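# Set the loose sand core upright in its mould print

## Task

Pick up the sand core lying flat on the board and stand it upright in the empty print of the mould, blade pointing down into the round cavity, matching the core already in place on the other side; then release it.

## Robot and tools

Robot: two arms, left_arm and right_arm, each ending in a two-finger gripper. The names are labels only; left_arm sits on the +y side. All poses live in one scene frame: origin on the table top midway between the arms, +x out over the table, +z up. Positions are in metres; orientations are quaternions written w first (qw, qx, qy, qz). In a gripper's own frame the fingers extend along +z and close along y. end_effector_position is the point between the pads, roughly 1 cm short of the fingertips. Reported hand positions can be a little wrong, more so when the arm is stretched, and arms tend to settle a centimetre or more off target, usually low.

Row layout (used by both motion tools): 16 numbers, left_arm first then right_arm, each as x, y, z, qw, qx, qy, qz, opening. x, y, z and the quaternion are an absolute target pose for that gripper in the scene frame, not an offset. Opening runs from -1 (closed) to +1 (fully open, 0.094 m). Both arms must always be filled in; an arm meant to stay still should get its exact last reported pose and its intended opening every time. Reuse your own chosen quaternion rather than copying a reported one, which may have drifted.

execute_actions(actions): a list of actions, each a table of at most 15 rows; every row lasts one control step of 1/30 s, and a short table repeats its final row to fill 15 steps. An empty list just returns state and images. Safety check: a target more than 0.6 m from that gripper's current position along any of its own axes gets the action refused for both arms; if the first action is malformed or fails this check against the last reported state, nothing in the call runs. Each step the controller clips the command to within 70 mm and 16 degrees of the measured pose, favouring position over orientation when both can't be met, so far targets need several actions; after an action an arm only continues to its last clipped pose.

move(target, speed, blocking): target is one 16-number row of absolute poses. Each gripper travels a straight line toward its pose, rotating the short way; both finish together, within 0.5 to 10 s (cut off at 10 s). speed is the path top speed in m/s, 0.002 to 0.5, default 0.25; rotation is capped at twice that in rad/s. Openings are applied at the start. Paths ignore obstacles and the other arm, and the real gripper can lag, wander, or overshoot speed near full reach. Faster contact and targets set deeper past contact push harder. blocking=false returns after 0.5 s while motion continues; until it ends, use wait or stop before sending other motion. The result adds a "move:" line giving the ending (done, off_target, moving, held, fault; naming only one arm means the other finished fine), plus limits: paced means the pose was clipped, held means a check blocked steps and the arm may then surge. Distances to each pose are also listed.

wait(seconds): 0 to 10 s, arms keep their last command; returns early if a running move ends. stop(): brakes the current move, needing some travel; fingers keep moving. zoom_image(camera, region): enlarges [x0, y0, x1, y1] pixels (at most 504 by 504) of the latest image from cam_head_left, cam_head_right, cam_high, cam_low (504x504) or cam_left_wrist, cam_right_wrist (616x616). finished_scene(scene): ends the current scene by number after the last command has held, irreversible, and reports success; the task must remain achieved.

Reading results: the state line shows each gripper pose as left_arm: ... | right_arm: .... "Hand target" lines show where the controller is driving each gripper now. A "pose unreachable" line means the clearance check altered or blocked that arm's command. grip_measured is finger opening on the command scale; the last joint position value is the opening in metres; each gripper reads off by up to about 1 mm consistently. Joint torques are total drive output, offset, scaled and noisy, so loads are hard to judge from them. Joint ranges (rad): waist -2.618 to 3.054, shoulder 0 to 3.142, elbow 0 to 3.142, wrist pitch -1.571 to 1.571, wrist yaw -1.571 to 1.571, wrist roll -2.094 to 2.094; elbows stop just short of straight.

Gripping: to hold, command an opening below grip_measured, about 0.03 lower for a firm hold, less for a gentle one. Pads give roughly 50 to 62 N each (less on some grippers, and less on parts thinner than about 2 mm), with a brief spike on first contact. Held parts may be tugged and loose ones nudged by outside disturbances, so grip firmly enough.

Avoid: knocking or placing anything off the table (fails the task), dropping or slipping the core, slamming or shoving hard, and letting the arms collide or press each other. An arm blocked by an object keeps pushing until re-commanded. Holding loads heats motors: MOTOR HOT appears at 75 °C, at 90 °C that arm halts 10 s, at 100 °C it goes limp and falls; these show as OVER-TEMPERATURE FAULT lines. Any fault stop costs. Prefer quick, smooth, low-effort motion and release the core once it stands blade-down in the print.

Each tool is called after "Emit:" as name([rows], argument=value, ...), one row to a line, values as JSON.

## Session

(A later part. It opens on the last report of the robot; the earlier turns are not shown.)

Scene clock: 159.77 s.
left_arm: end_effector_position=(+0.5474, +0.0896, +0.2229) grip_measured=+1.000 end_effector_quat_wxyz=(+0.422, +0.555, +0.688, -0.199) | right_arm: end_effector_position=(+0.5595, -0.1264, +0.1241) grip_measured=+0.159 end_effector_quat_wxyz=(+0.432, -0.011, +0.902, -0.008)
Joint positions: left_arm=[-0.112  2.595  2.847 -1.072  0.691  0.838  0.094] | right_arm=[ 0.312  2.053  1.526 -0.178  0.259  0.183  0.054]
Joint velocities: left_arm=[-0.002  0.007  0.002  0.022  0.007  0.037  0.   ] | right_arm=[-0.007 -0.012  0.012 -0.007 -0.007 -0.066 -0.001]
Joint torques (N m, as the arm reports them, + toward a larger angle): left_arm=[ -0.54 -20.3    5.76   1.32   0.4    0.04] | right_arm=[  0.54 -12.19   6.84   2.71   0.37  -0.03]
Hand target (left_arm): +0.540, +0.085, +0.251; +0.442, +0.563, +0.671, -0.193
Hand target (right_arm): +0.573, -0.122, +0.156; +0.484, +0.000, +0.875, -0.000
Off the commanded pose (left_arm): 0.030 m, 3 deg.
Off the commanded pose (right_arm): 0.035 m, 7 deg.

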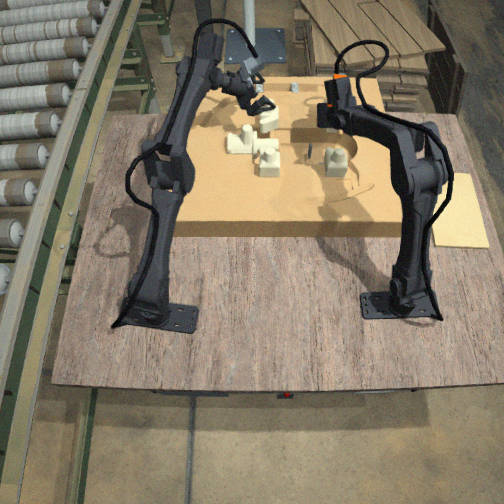

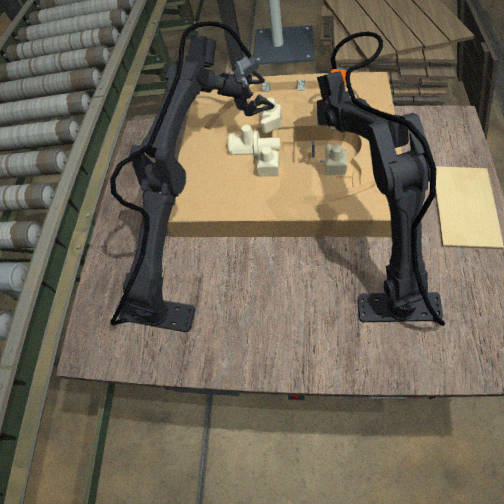

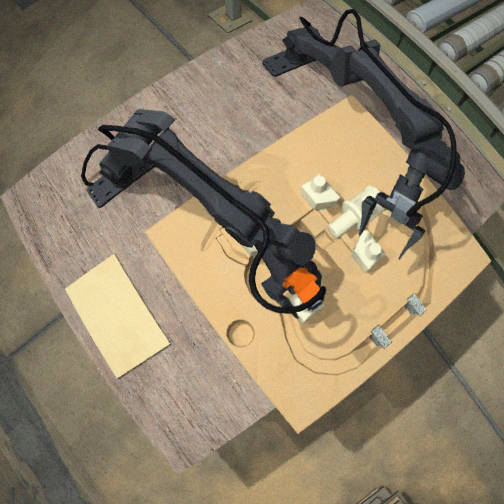

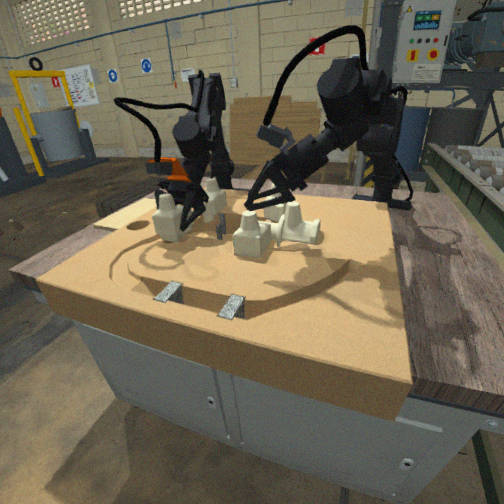

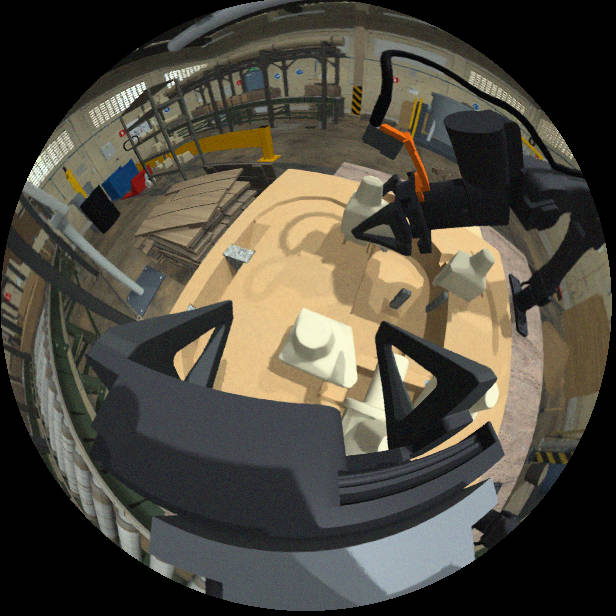

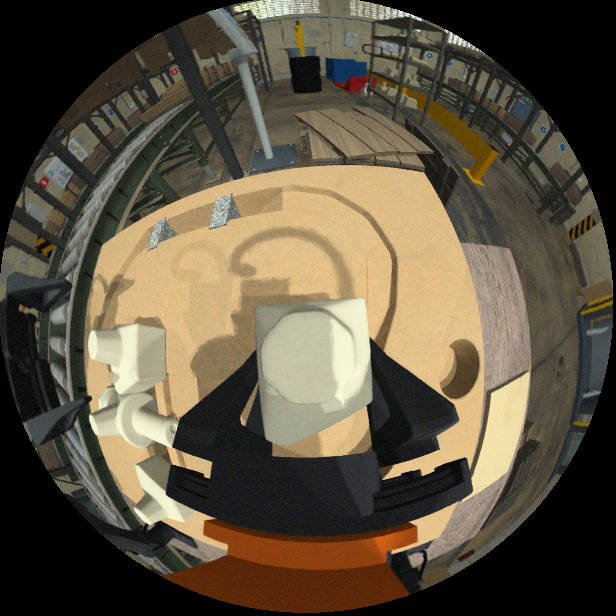

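Emit:
execute_actions([
  [[0.54,0.085,0.252,0.442,0.562,0.671,-0.193,1, 0.574,-0.117,0.160,0.485,0,0.874,0,0.12]],
  [[0.54,0.085,0.252,0.442,0.562,0.671,-0.193,1, 0.573,-0.114,0.160,0.485,0,0.874,0,0.12]],
])

Emit:
zoom_image(camera="cam_left_wrist", region=[330,200,410,280])

Emit:
zoom_image(camera="cam_low", region=[140,190,210,260])

Scene clock: 164.93 s.
left_arm: end_effector_position=(+0.5474, +0.0896, +0.2229) grip_measured=+1.000 end_effector_quat_wxyz=(+0.422, +0.555, +0.688, -0.199) | right_arm: end_effector_position=(+0.5577, -0.1203, +0.1247) grip_measured=+0.159 end_effector_quat_wxyz=(+0.434, -0.015, +0.901, -0.011)
Joint positions: left_arm=[-0.112  2.595  2.847 -1.072  0.691  0.838  0.094] | right_arm=[ 0.327  2.053  1.526 -0.177  0.274  0.183  0.054]
Joint velocities: left_arm=[-0.007  0.022 -0.007 -0.051  0.007 -0.051  0.   ] | right_arm=[-0.012 -0.002 -0.017  0.037 -0.022  0.022 -0.   ]
Joint torques (N m, as the arm reports them, + toward a larger angle): left_arm=[ -0.58 -20.21   5.79   1.31   0.41   0.04] | right_arm=[  0.59 -12.46   7.8    2.49   0.37   0.06]
Hand target (left_arm): +0.540, +0.085, +0.251; +0.442, +0.563, +0.671, -0.193
Hand target (right_arm): +0.571, -0.115, +0.161; +0.484, +0.000, +0.875, -0.000
Off the commanded pose (left_arm): 0.030 m, 3 deg.
Off the commanded pose (right_arm): 0.039 m, 7 deg.

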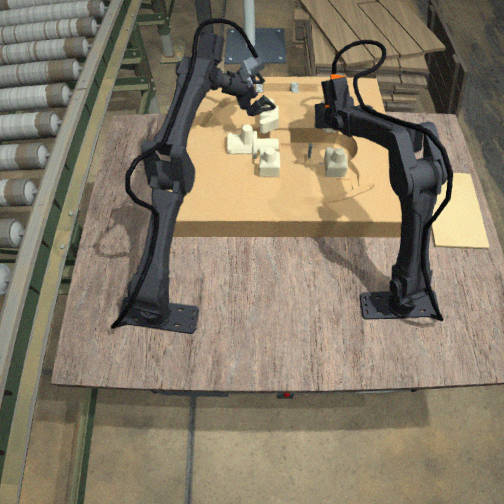

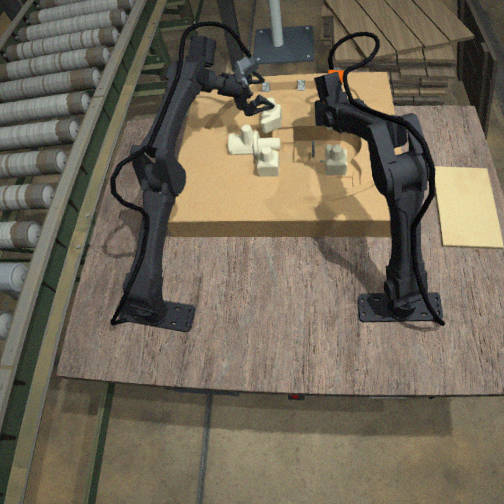

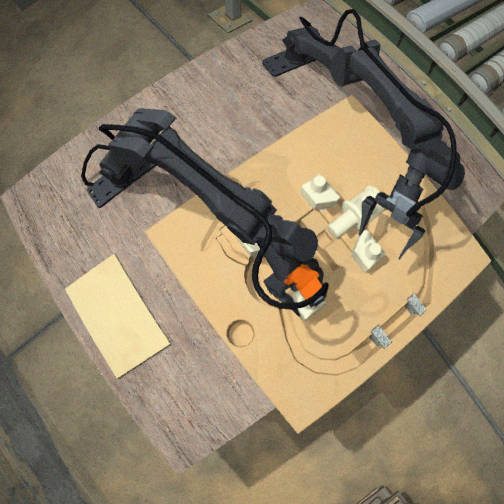

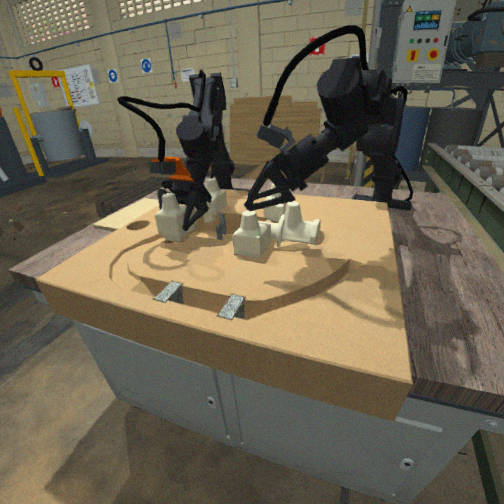

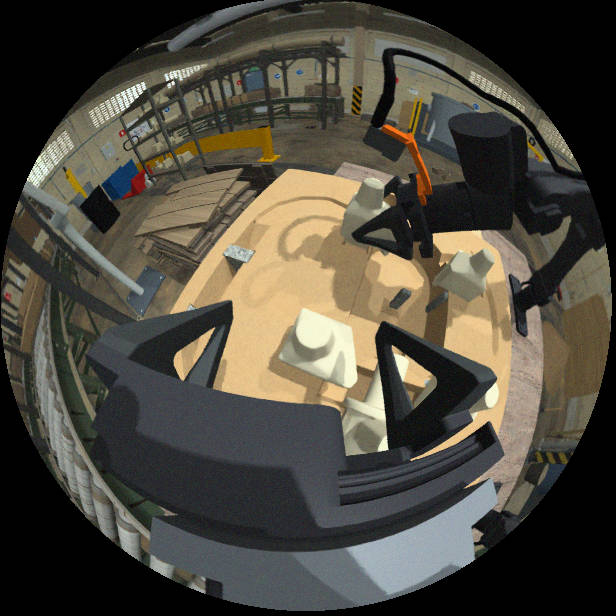

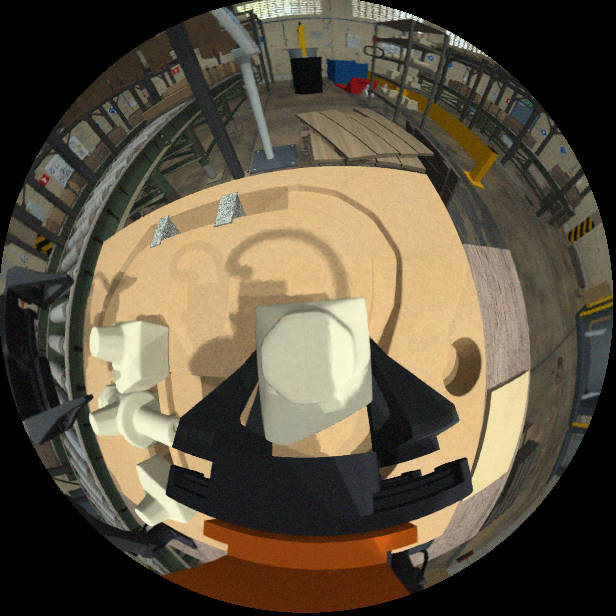

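Region (330, 200, 410, 280) of cam_left_wrist's 616x616 image, scaled by 6.300, with more detail than that image has.

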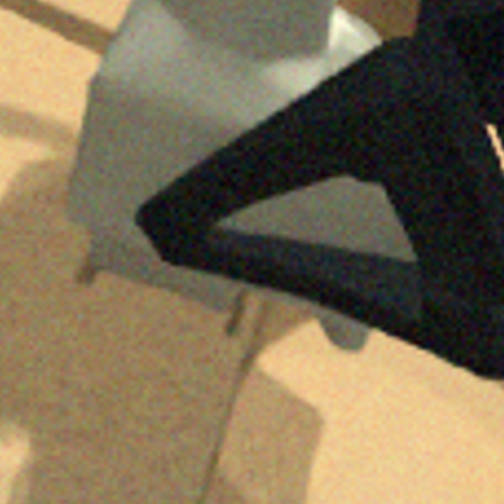

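Region (140, 190, 210, 260) of cam_low's 504x504 image, scaled by 7.200, with more detail than that image has.

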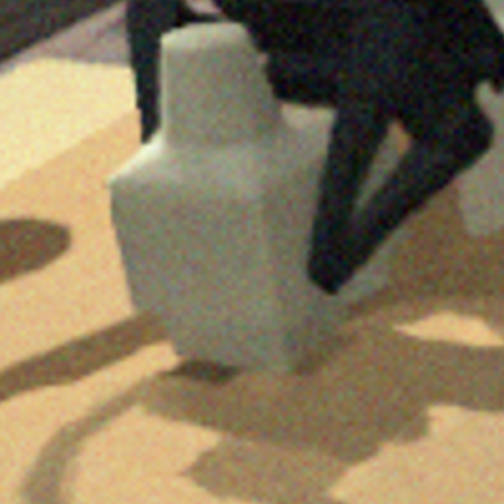

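Emit:
execute_actions([
  [[0.54,0.085,0.252,0.442,0.562,0.671,-0.193,1, 0.575,-0.117,0.154,0.485,0,0.874,0,0.12]],
  [[0.54,0.085,0.252,0.442,0.562,0.671,-0.193,1, 0.575,-0.118,0.149,0.485,0,0.874,0,0.12]],
  [[0.54,0.085,0.252,0.442,0.562,0.671,-0.193,1, 0.575,-0.118,0.144,0.485,0,0.874,0,0.12]],
])

Emit:
zoom_image(camera="cam_left_wrist", region=[330,200,410,280])

Emit:
zoom_image(camera="cam_low", region=[140,190,210,260])

Scene clock: 169.93 s.
left_arm: end_effector_position=(+0.5474, +0.0896, +0.2229) grip_measured=+1.000 end_effector_quat_wxyz=(+0.422, +0.555, +0.688, -0.199) | right_arm: end_effector_position=(+0.5600, -0.1196, +0.1196) grip_measured=+0.159 end_effector_quat_wxyz=(+0.441, -0.014, +0.897, -0.009)
Joint positions: left_arm=[-0.112  2.595  2.847 -1.072  0.691  0.838  0.094] | right_arm=[ 0.327  2.062  1.506 -0.132  0.274  0.183  0.054]
Joint velocities: left_arm=[ 0.012  0.007  0.022  0.037 -0.022 -0.007  0.   ] | right_arm=[-0.002  0.002 -0.017  0.022 -0.037  0.095 -0.002]
Joint torques (N m, as the arm reports them, + toward a larger angle): left_arm=[ -0.59 -20.29   5.74   1.31   0.4    0.04] | right_arm=[ -0.19 -11.56   6.76   2.63   0.27   0.  ]
Hand target (left_arm): +0.540, +0.085, +0.251; +0.442, +0.563, +0.671, -0.193
Hand target (right_arm): +0.573, -0.119, +0.145; +0.484, -0.000, +0.875, -0.001
Off the commanded pose (left_arm): 0.030 m, 3 deg.
Off the commanded pose (right_arm): 0.029 m, 6 deg.

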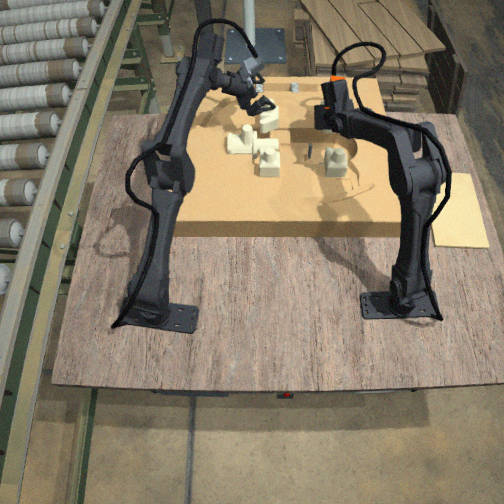

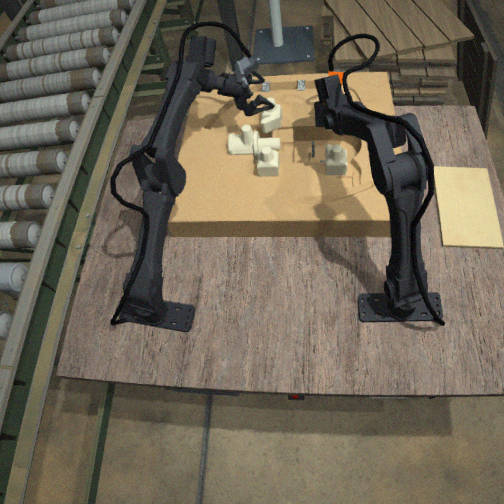

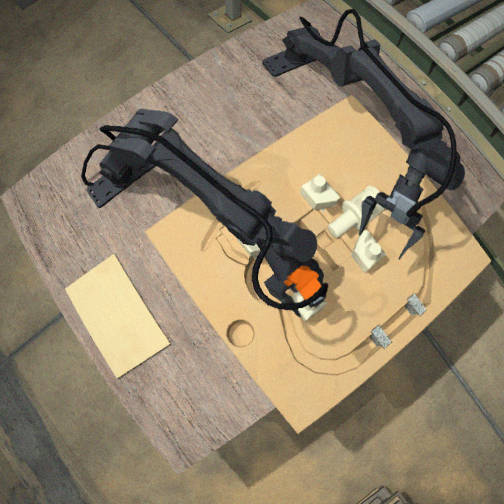

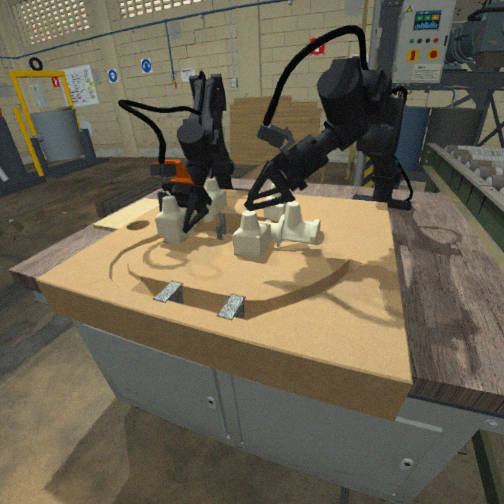

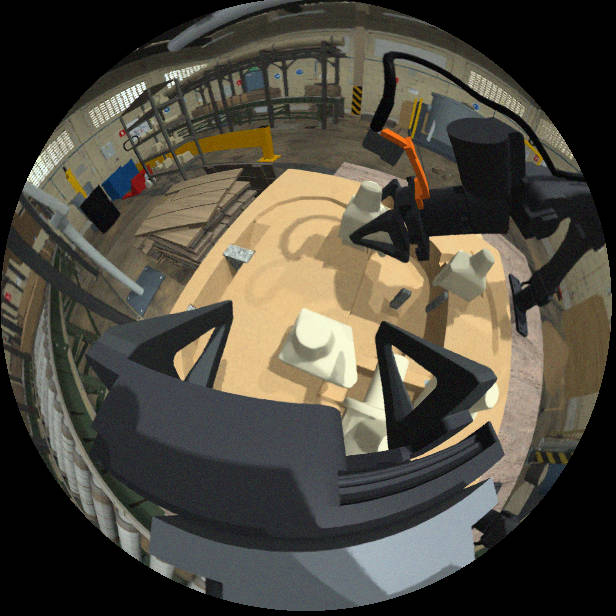

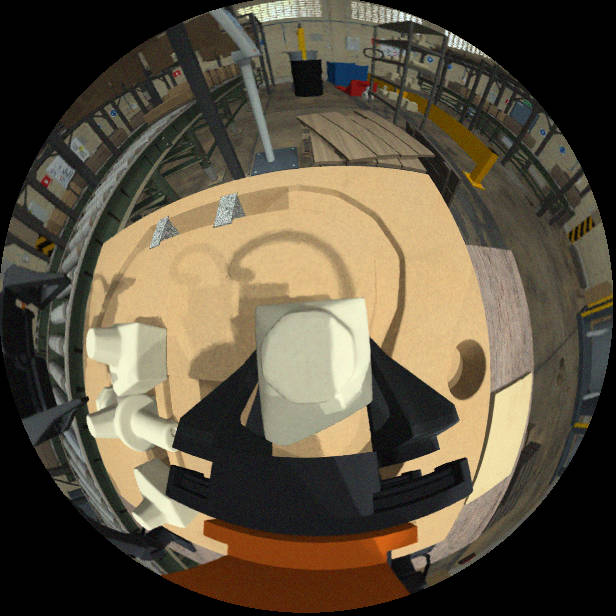

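Region (330, 200, 410, 280) of cam_left_wrist's 616x616 image, scaled by 6.300, with more detail than that image has.

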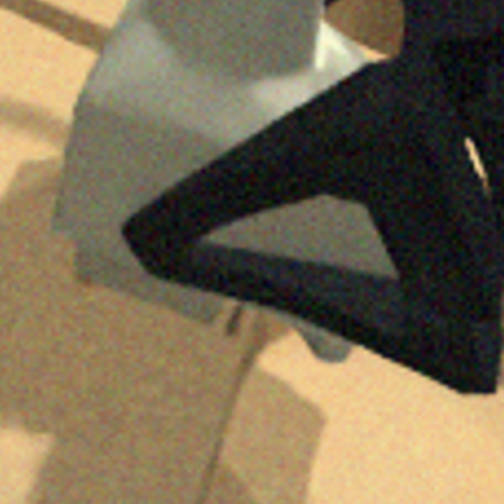

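Region (140, 190, 210, 260) of cam_low's 504x504 image, scaled by 7.200, with more detail than that image has.

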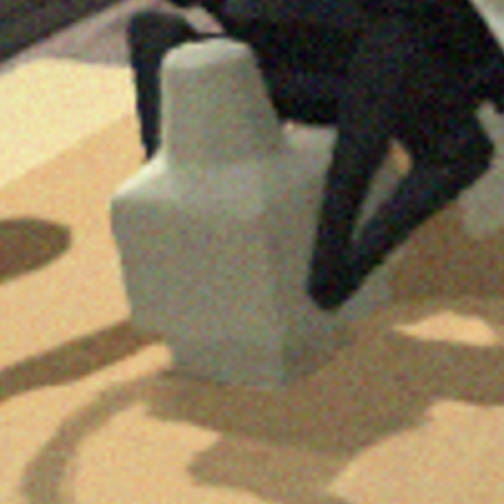

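Emit:
execute_actions([
  [[0.54,0.085,0.252,0.442,0.562,0.671,-0.193,1, 0.573,-0.118,0.149,0.472,0,0.8816,0,0.12]],
  [[0.54,0.085,0.252,0.442,0.562,0.671,-0.193,1, 0.571,-0.118,0.149,0.46,0,0.888,0,0.12]],
])

Emit:
zoom_image(camera="cam_left_wrist", region=[330,200,410,280])

Emit:
zoom_image(camera="cam_low", region=[140,190,210,260])

Scene clock: 174.90 s.
left_arm: end_effector_position=(+0.5474, +0.0896, +0.2229) grip_measured=+1.000 end_effector_quat_wxyz=(+0.422, +0.555, +0.688, -0.199) | right_arm: end_effector_position=(+0.5560, -0.1210, +0.1140) grip_measured=+0.159 end_effector_quat_wxyz=(+0.423, -0.015, +0.906, -0.014)
Joint positions: left_arm=[-0.112  2.595  2.847 -1.072  0.691  0.838  0.094] | right_arm=[ 0.327  2.068  1.525 -0.187  0.274  0.188  0.054]
Joint velocities: left_arm=[ 0.012 -0.002 -0.002  0.051 -0.037 -0.081  0.   ] | right_arm=[-0.002 -0.012 -0.007 -0.007 -0.037  0.022 -0.002]
Joint torques (N m, as the arm reports them, + toward a larger angle): left_arm=[ -0.52 -20.22   5.83   1.3    0.4    0.05] | right_arm=[ -0.3  -12.37   9.58   1.89   0.13   0.09]
Hand target (left_arm): +0.540, +0.085, +0.251; +0.442, +0.563, +0.671, -0.193
Hand target (right_arm): +0.569, -0.119, +0.149; +0.460, -0.000, +0.888, -0.000
Off the commanded pose (left_arm): 0.030 m, 3 deg.
Off the commanded pose (right_arm): 0.038 m, 5 deg.

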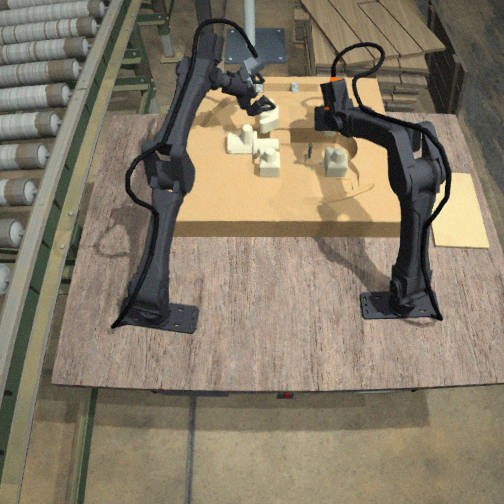

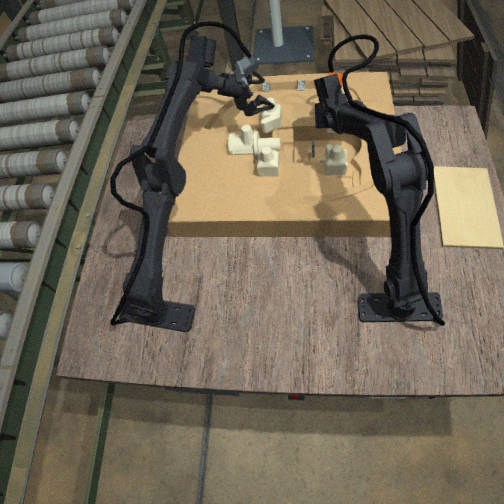

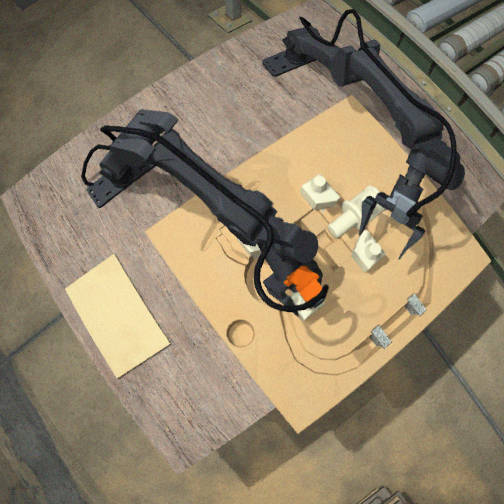

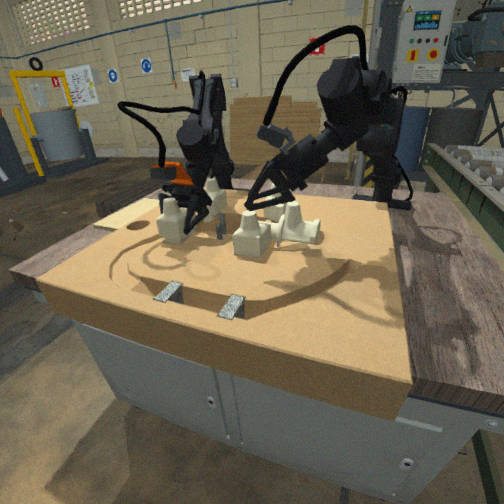

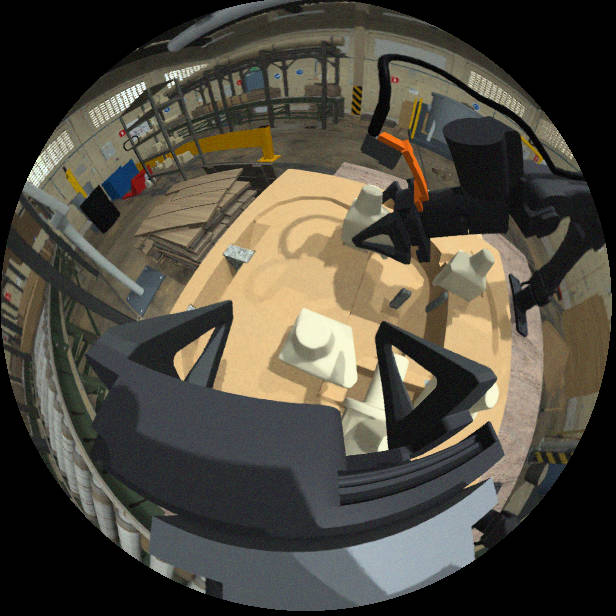

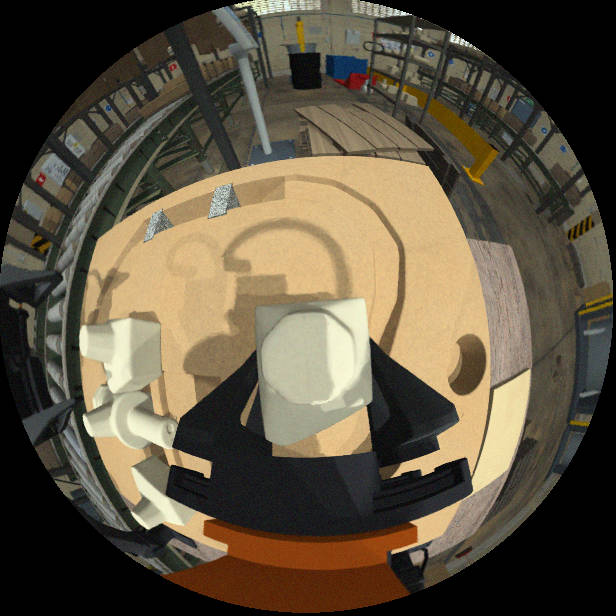

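Region (330, 200, 410, 280) of cam_left_wrist's 616x616 image, scaled by 6.300, with more detail than that image has.

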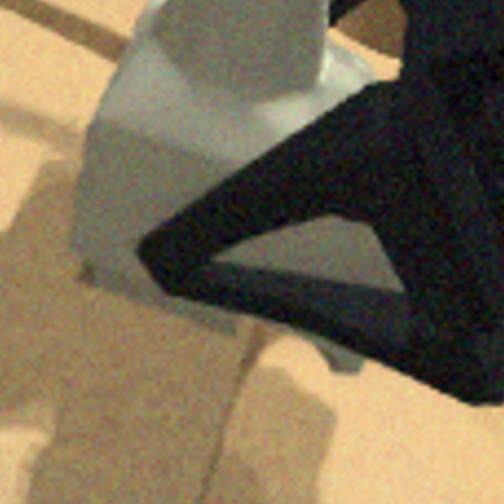

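Region (140, 190, 210, 260) of cam_low's 504x504 image, scaled by 7.200, with more detail than that image has.

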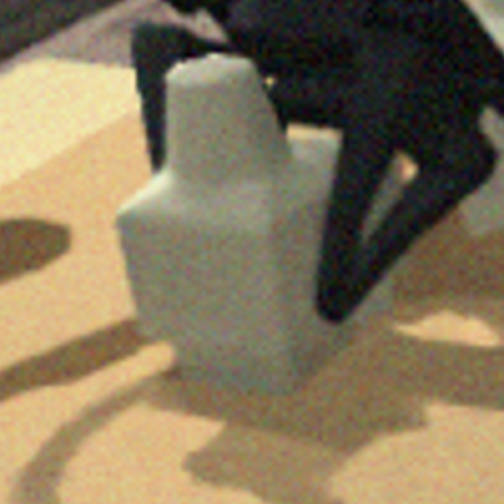

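The foot has entered the print. Continuing down and retracting the left arm.

Emit:
execute_actions([
  [[0.54,0.085,0.252,0.442,0.562,0.671,-0.193,1, 0.572,-0.119,0.143,0.463,0,0.886,0,0.12]],
  [[0.54,0.085,0.252,0.442,0.562,0.671,-0.193,1, 0.572,-0.119,0.137,0.466,0,0.885,0,0.12]],
  [[0.54,0.085,0.252,0.442,0.562,0.671,-0.193,1, 0.572,-0.119,0.131,0.466,0,0.885,0,0.12]],
])

Emit:
zoom_image(camera="cam_left_wrist", region=[330,200,410,280])

Emit:
zoom_image(camera="cam_low", region=[140,190,210,260])

Scene clock: 180.87 s.
left_arm: end_effector_position=(+0.5474, +0.0896, +0.2229) grip_measured=+1.000 end_effector_quat_wxyz=(+0.422, +0.555, +0.688, -0.199) | right_arm: end_effector_position=(+0.5570, -0.1205, +0.1069) grip_measured=+0.159 end_effector_quat_wxyz=(+0.424, -0.015, +0.906, -0.013)
Joint positions: left_arm=[-0.112  2.595  2.847 -1.072  0.691  0.838  0.094] | right_arm=[ 0.327  2.079  1.511 -0.159  0.273  0.188  0.054]
Joint velocities: left_arm=[-0.007  0.002  0.007 -0.007 -0.007  0.037  0.   ] | right_arm=[-0.012 -0.007  0.007 -0.022 -0.095 -0.051 -0.001]
Joint torques (N m, as the arm reports them, + toward a larger angle): left_arm=[ -0.7  -20.32   5.82   1.32   0.35   0.04] | right_arm=[ -0.44 -11.88   6.78   2.51   0.17   0.05]
Hand target (left_arm): +0.540, +0.085, +0.251; +0.442, +0.563, +0.671, -0.193
Hand target (right_arm): +0.570, -0.120, +0.132; +0.465, -0.000, +0.885, -0.001
Off the commanded pose (left_arm): 0.030 m, 3 deg.
Off the commanded pose (right_arm): 0.028 m, 6 deg.

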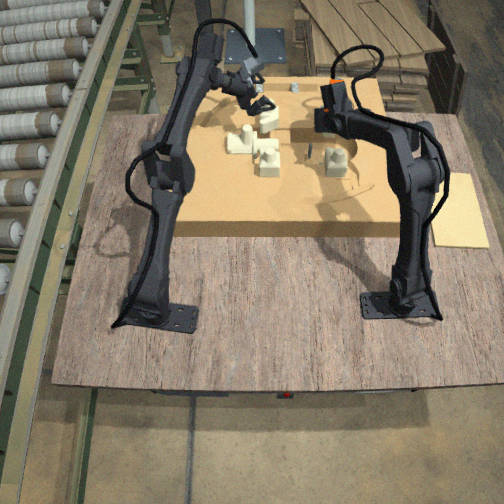

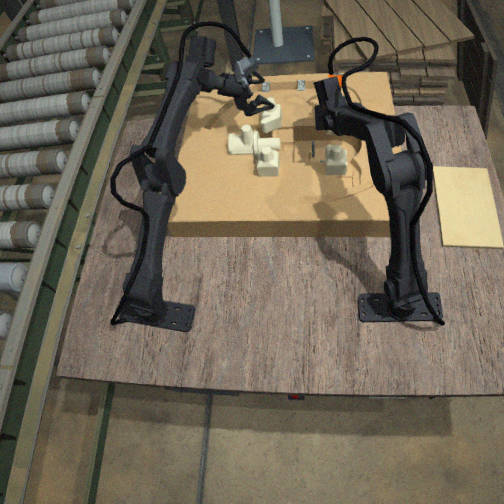

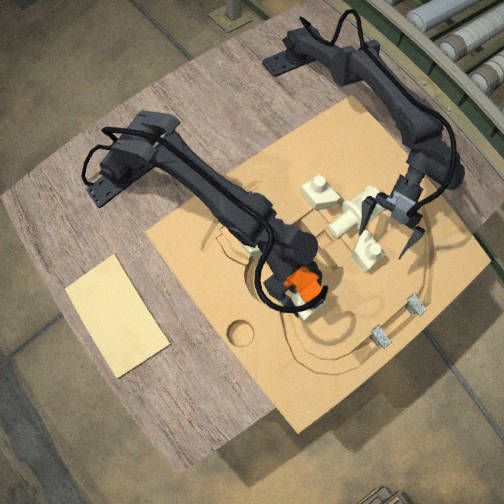

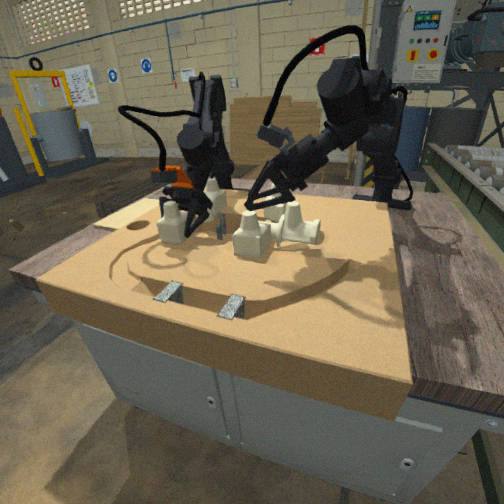

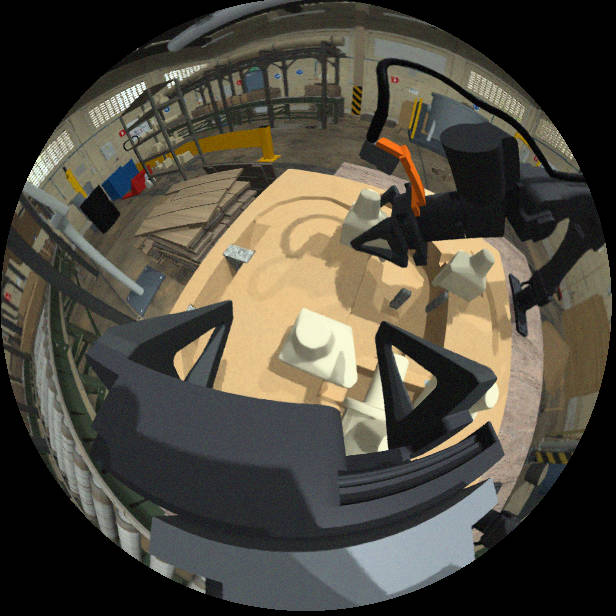

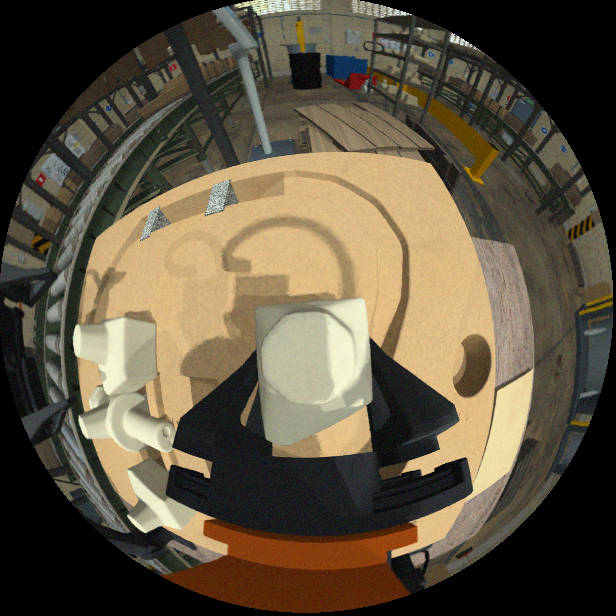

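Region (330, 200, 410, 280) of cam_left_wrist's 616x616 image, scaled by 6.300, with more detail than that image has.

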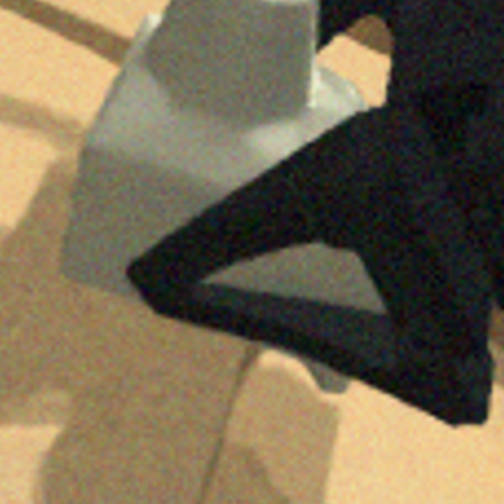

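Region (140, 190, 210, 260) of cam_low's 504x504 image, scaled by 7.200, with more detail than that image has.

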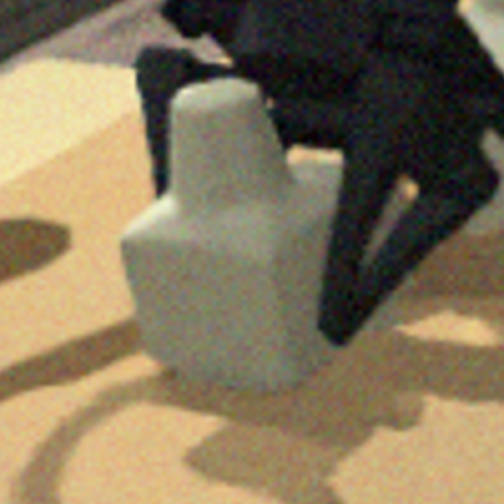

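Emit:
execute_actions([
  [[0.54,0.085,0.252,0.442,0.562,0.671,-0.193,1, 0.572,-0.119,0.125,0.466,0,0.885,0,0.12]],
  [[0.54,0.085,0.252,0.442,0.562,0.671,-0.193,1, 0.572,-0.119,0.120,0.466,0,0.885,0,0.12]],
  [[0.50,0.11,0.26,0.442,0.562,0.671,-0.193,1, 0.572,-0.119,0.122,0.466,0,0.885,0,0.55]],
  [[0.45,0.14,0.27,0.442,0.562,0.671,-0.193,1, 0.565,-0.119,0.15,0.466,0,0.885,0,0.55]],
  [[0.40,0.17,0.27,0.442,0.562,0.671,-0.193,1, 0.555,-0.119,0.19,0.466,0,0.885,0,0.55]],
  [[0.36,0.19,0.27,0.442,0.562,0.671,-0.193,1, 0.53,-0.125,0.23,0.466,0,0.885,0,0.55]],
])

Emit:
zoom_image(camera="cam_low", region=[130,160,280,270])

Scene clock: 189.93 s.
left_arm: end_effector_position=(+0.3653, +0.1898, +0.2643) grip_measured=+1.000 end_effector_quat_wxyz=(+0.435, +0.560, +0.679, -0.188) | right_arm: end_effector_position=(+0.5306, -0.1274, +0.2115) grip_measured=+0.549 end_effector_quat_wxyz=(+0.452, -0.006, +0.892, -0.004)
Joint positions: left_arm=[ 0.058  1.584  1.484 -0.807  0.798  1.024  0.094] | right_arm=[ 0.335  1.872  1.591 -0.383  0.282  0.2    0.073]
Joint velocities: left_arm=[-0.002 -0.022 -0.017  0.037  0.022  0.037  0.   ] | right_arm=[ 0.002  0.007 -0.007 -0.022 -0.037  0.051  0.001]
Joint torques (N m, as the arm reports them, + toward a larger angle): left_arm=[ 0.37 -9.83  4.73  1.21  0.61 -0.01] | right_arm=[  0.61 -10.74   8.28   1.68   0.24   0.03]
Hand target (left_arm): +0.360, +0.190, +0.270; +0.442, +0.562, +0.672, -0.193
Hand target (right_arm): +0.530, -0.125, +0.230; +0.466, -0.000, +0.885, +0.000
Off the commanded pose (left_arm): 0.008 m, 1 deg.
Off the commanded pose (right_arm): 0.019 m, 2 deg.

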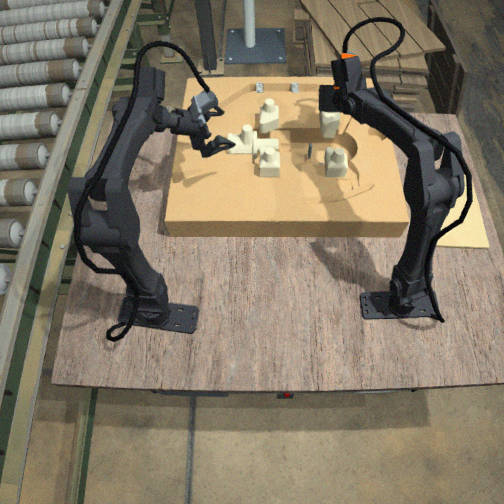

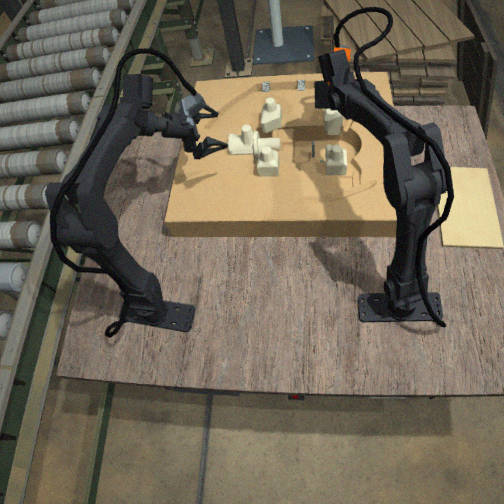

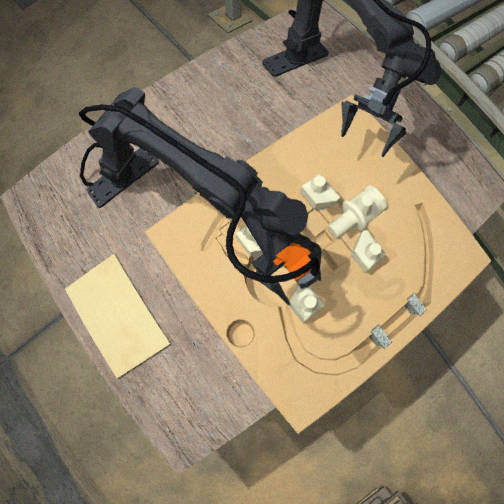

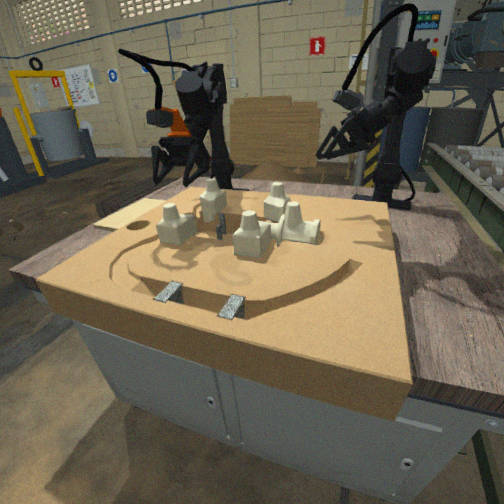

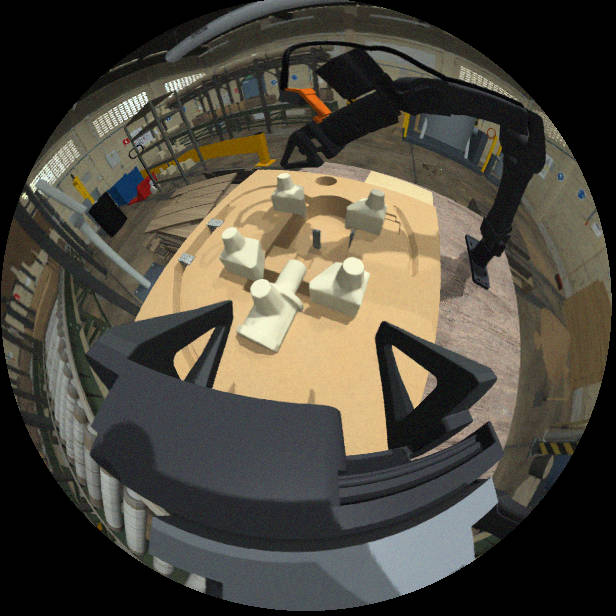

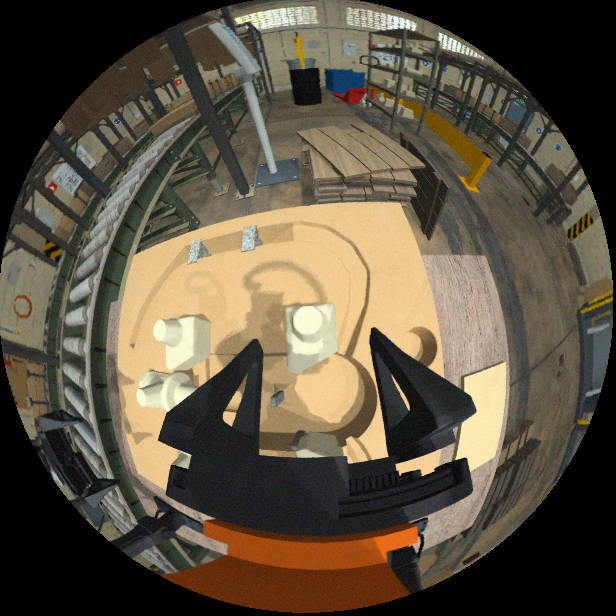

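Region (130, 160, 280, 270) of cam_low's 504x504 image, scaled by 3.360, with more detail than that image has; it fills the top 370 rows of this view, and the rest is white.

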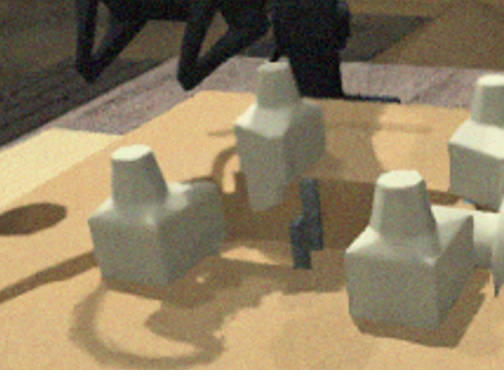

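Emit:
finished_scene(scene=1)

The scene is finished: the task was done.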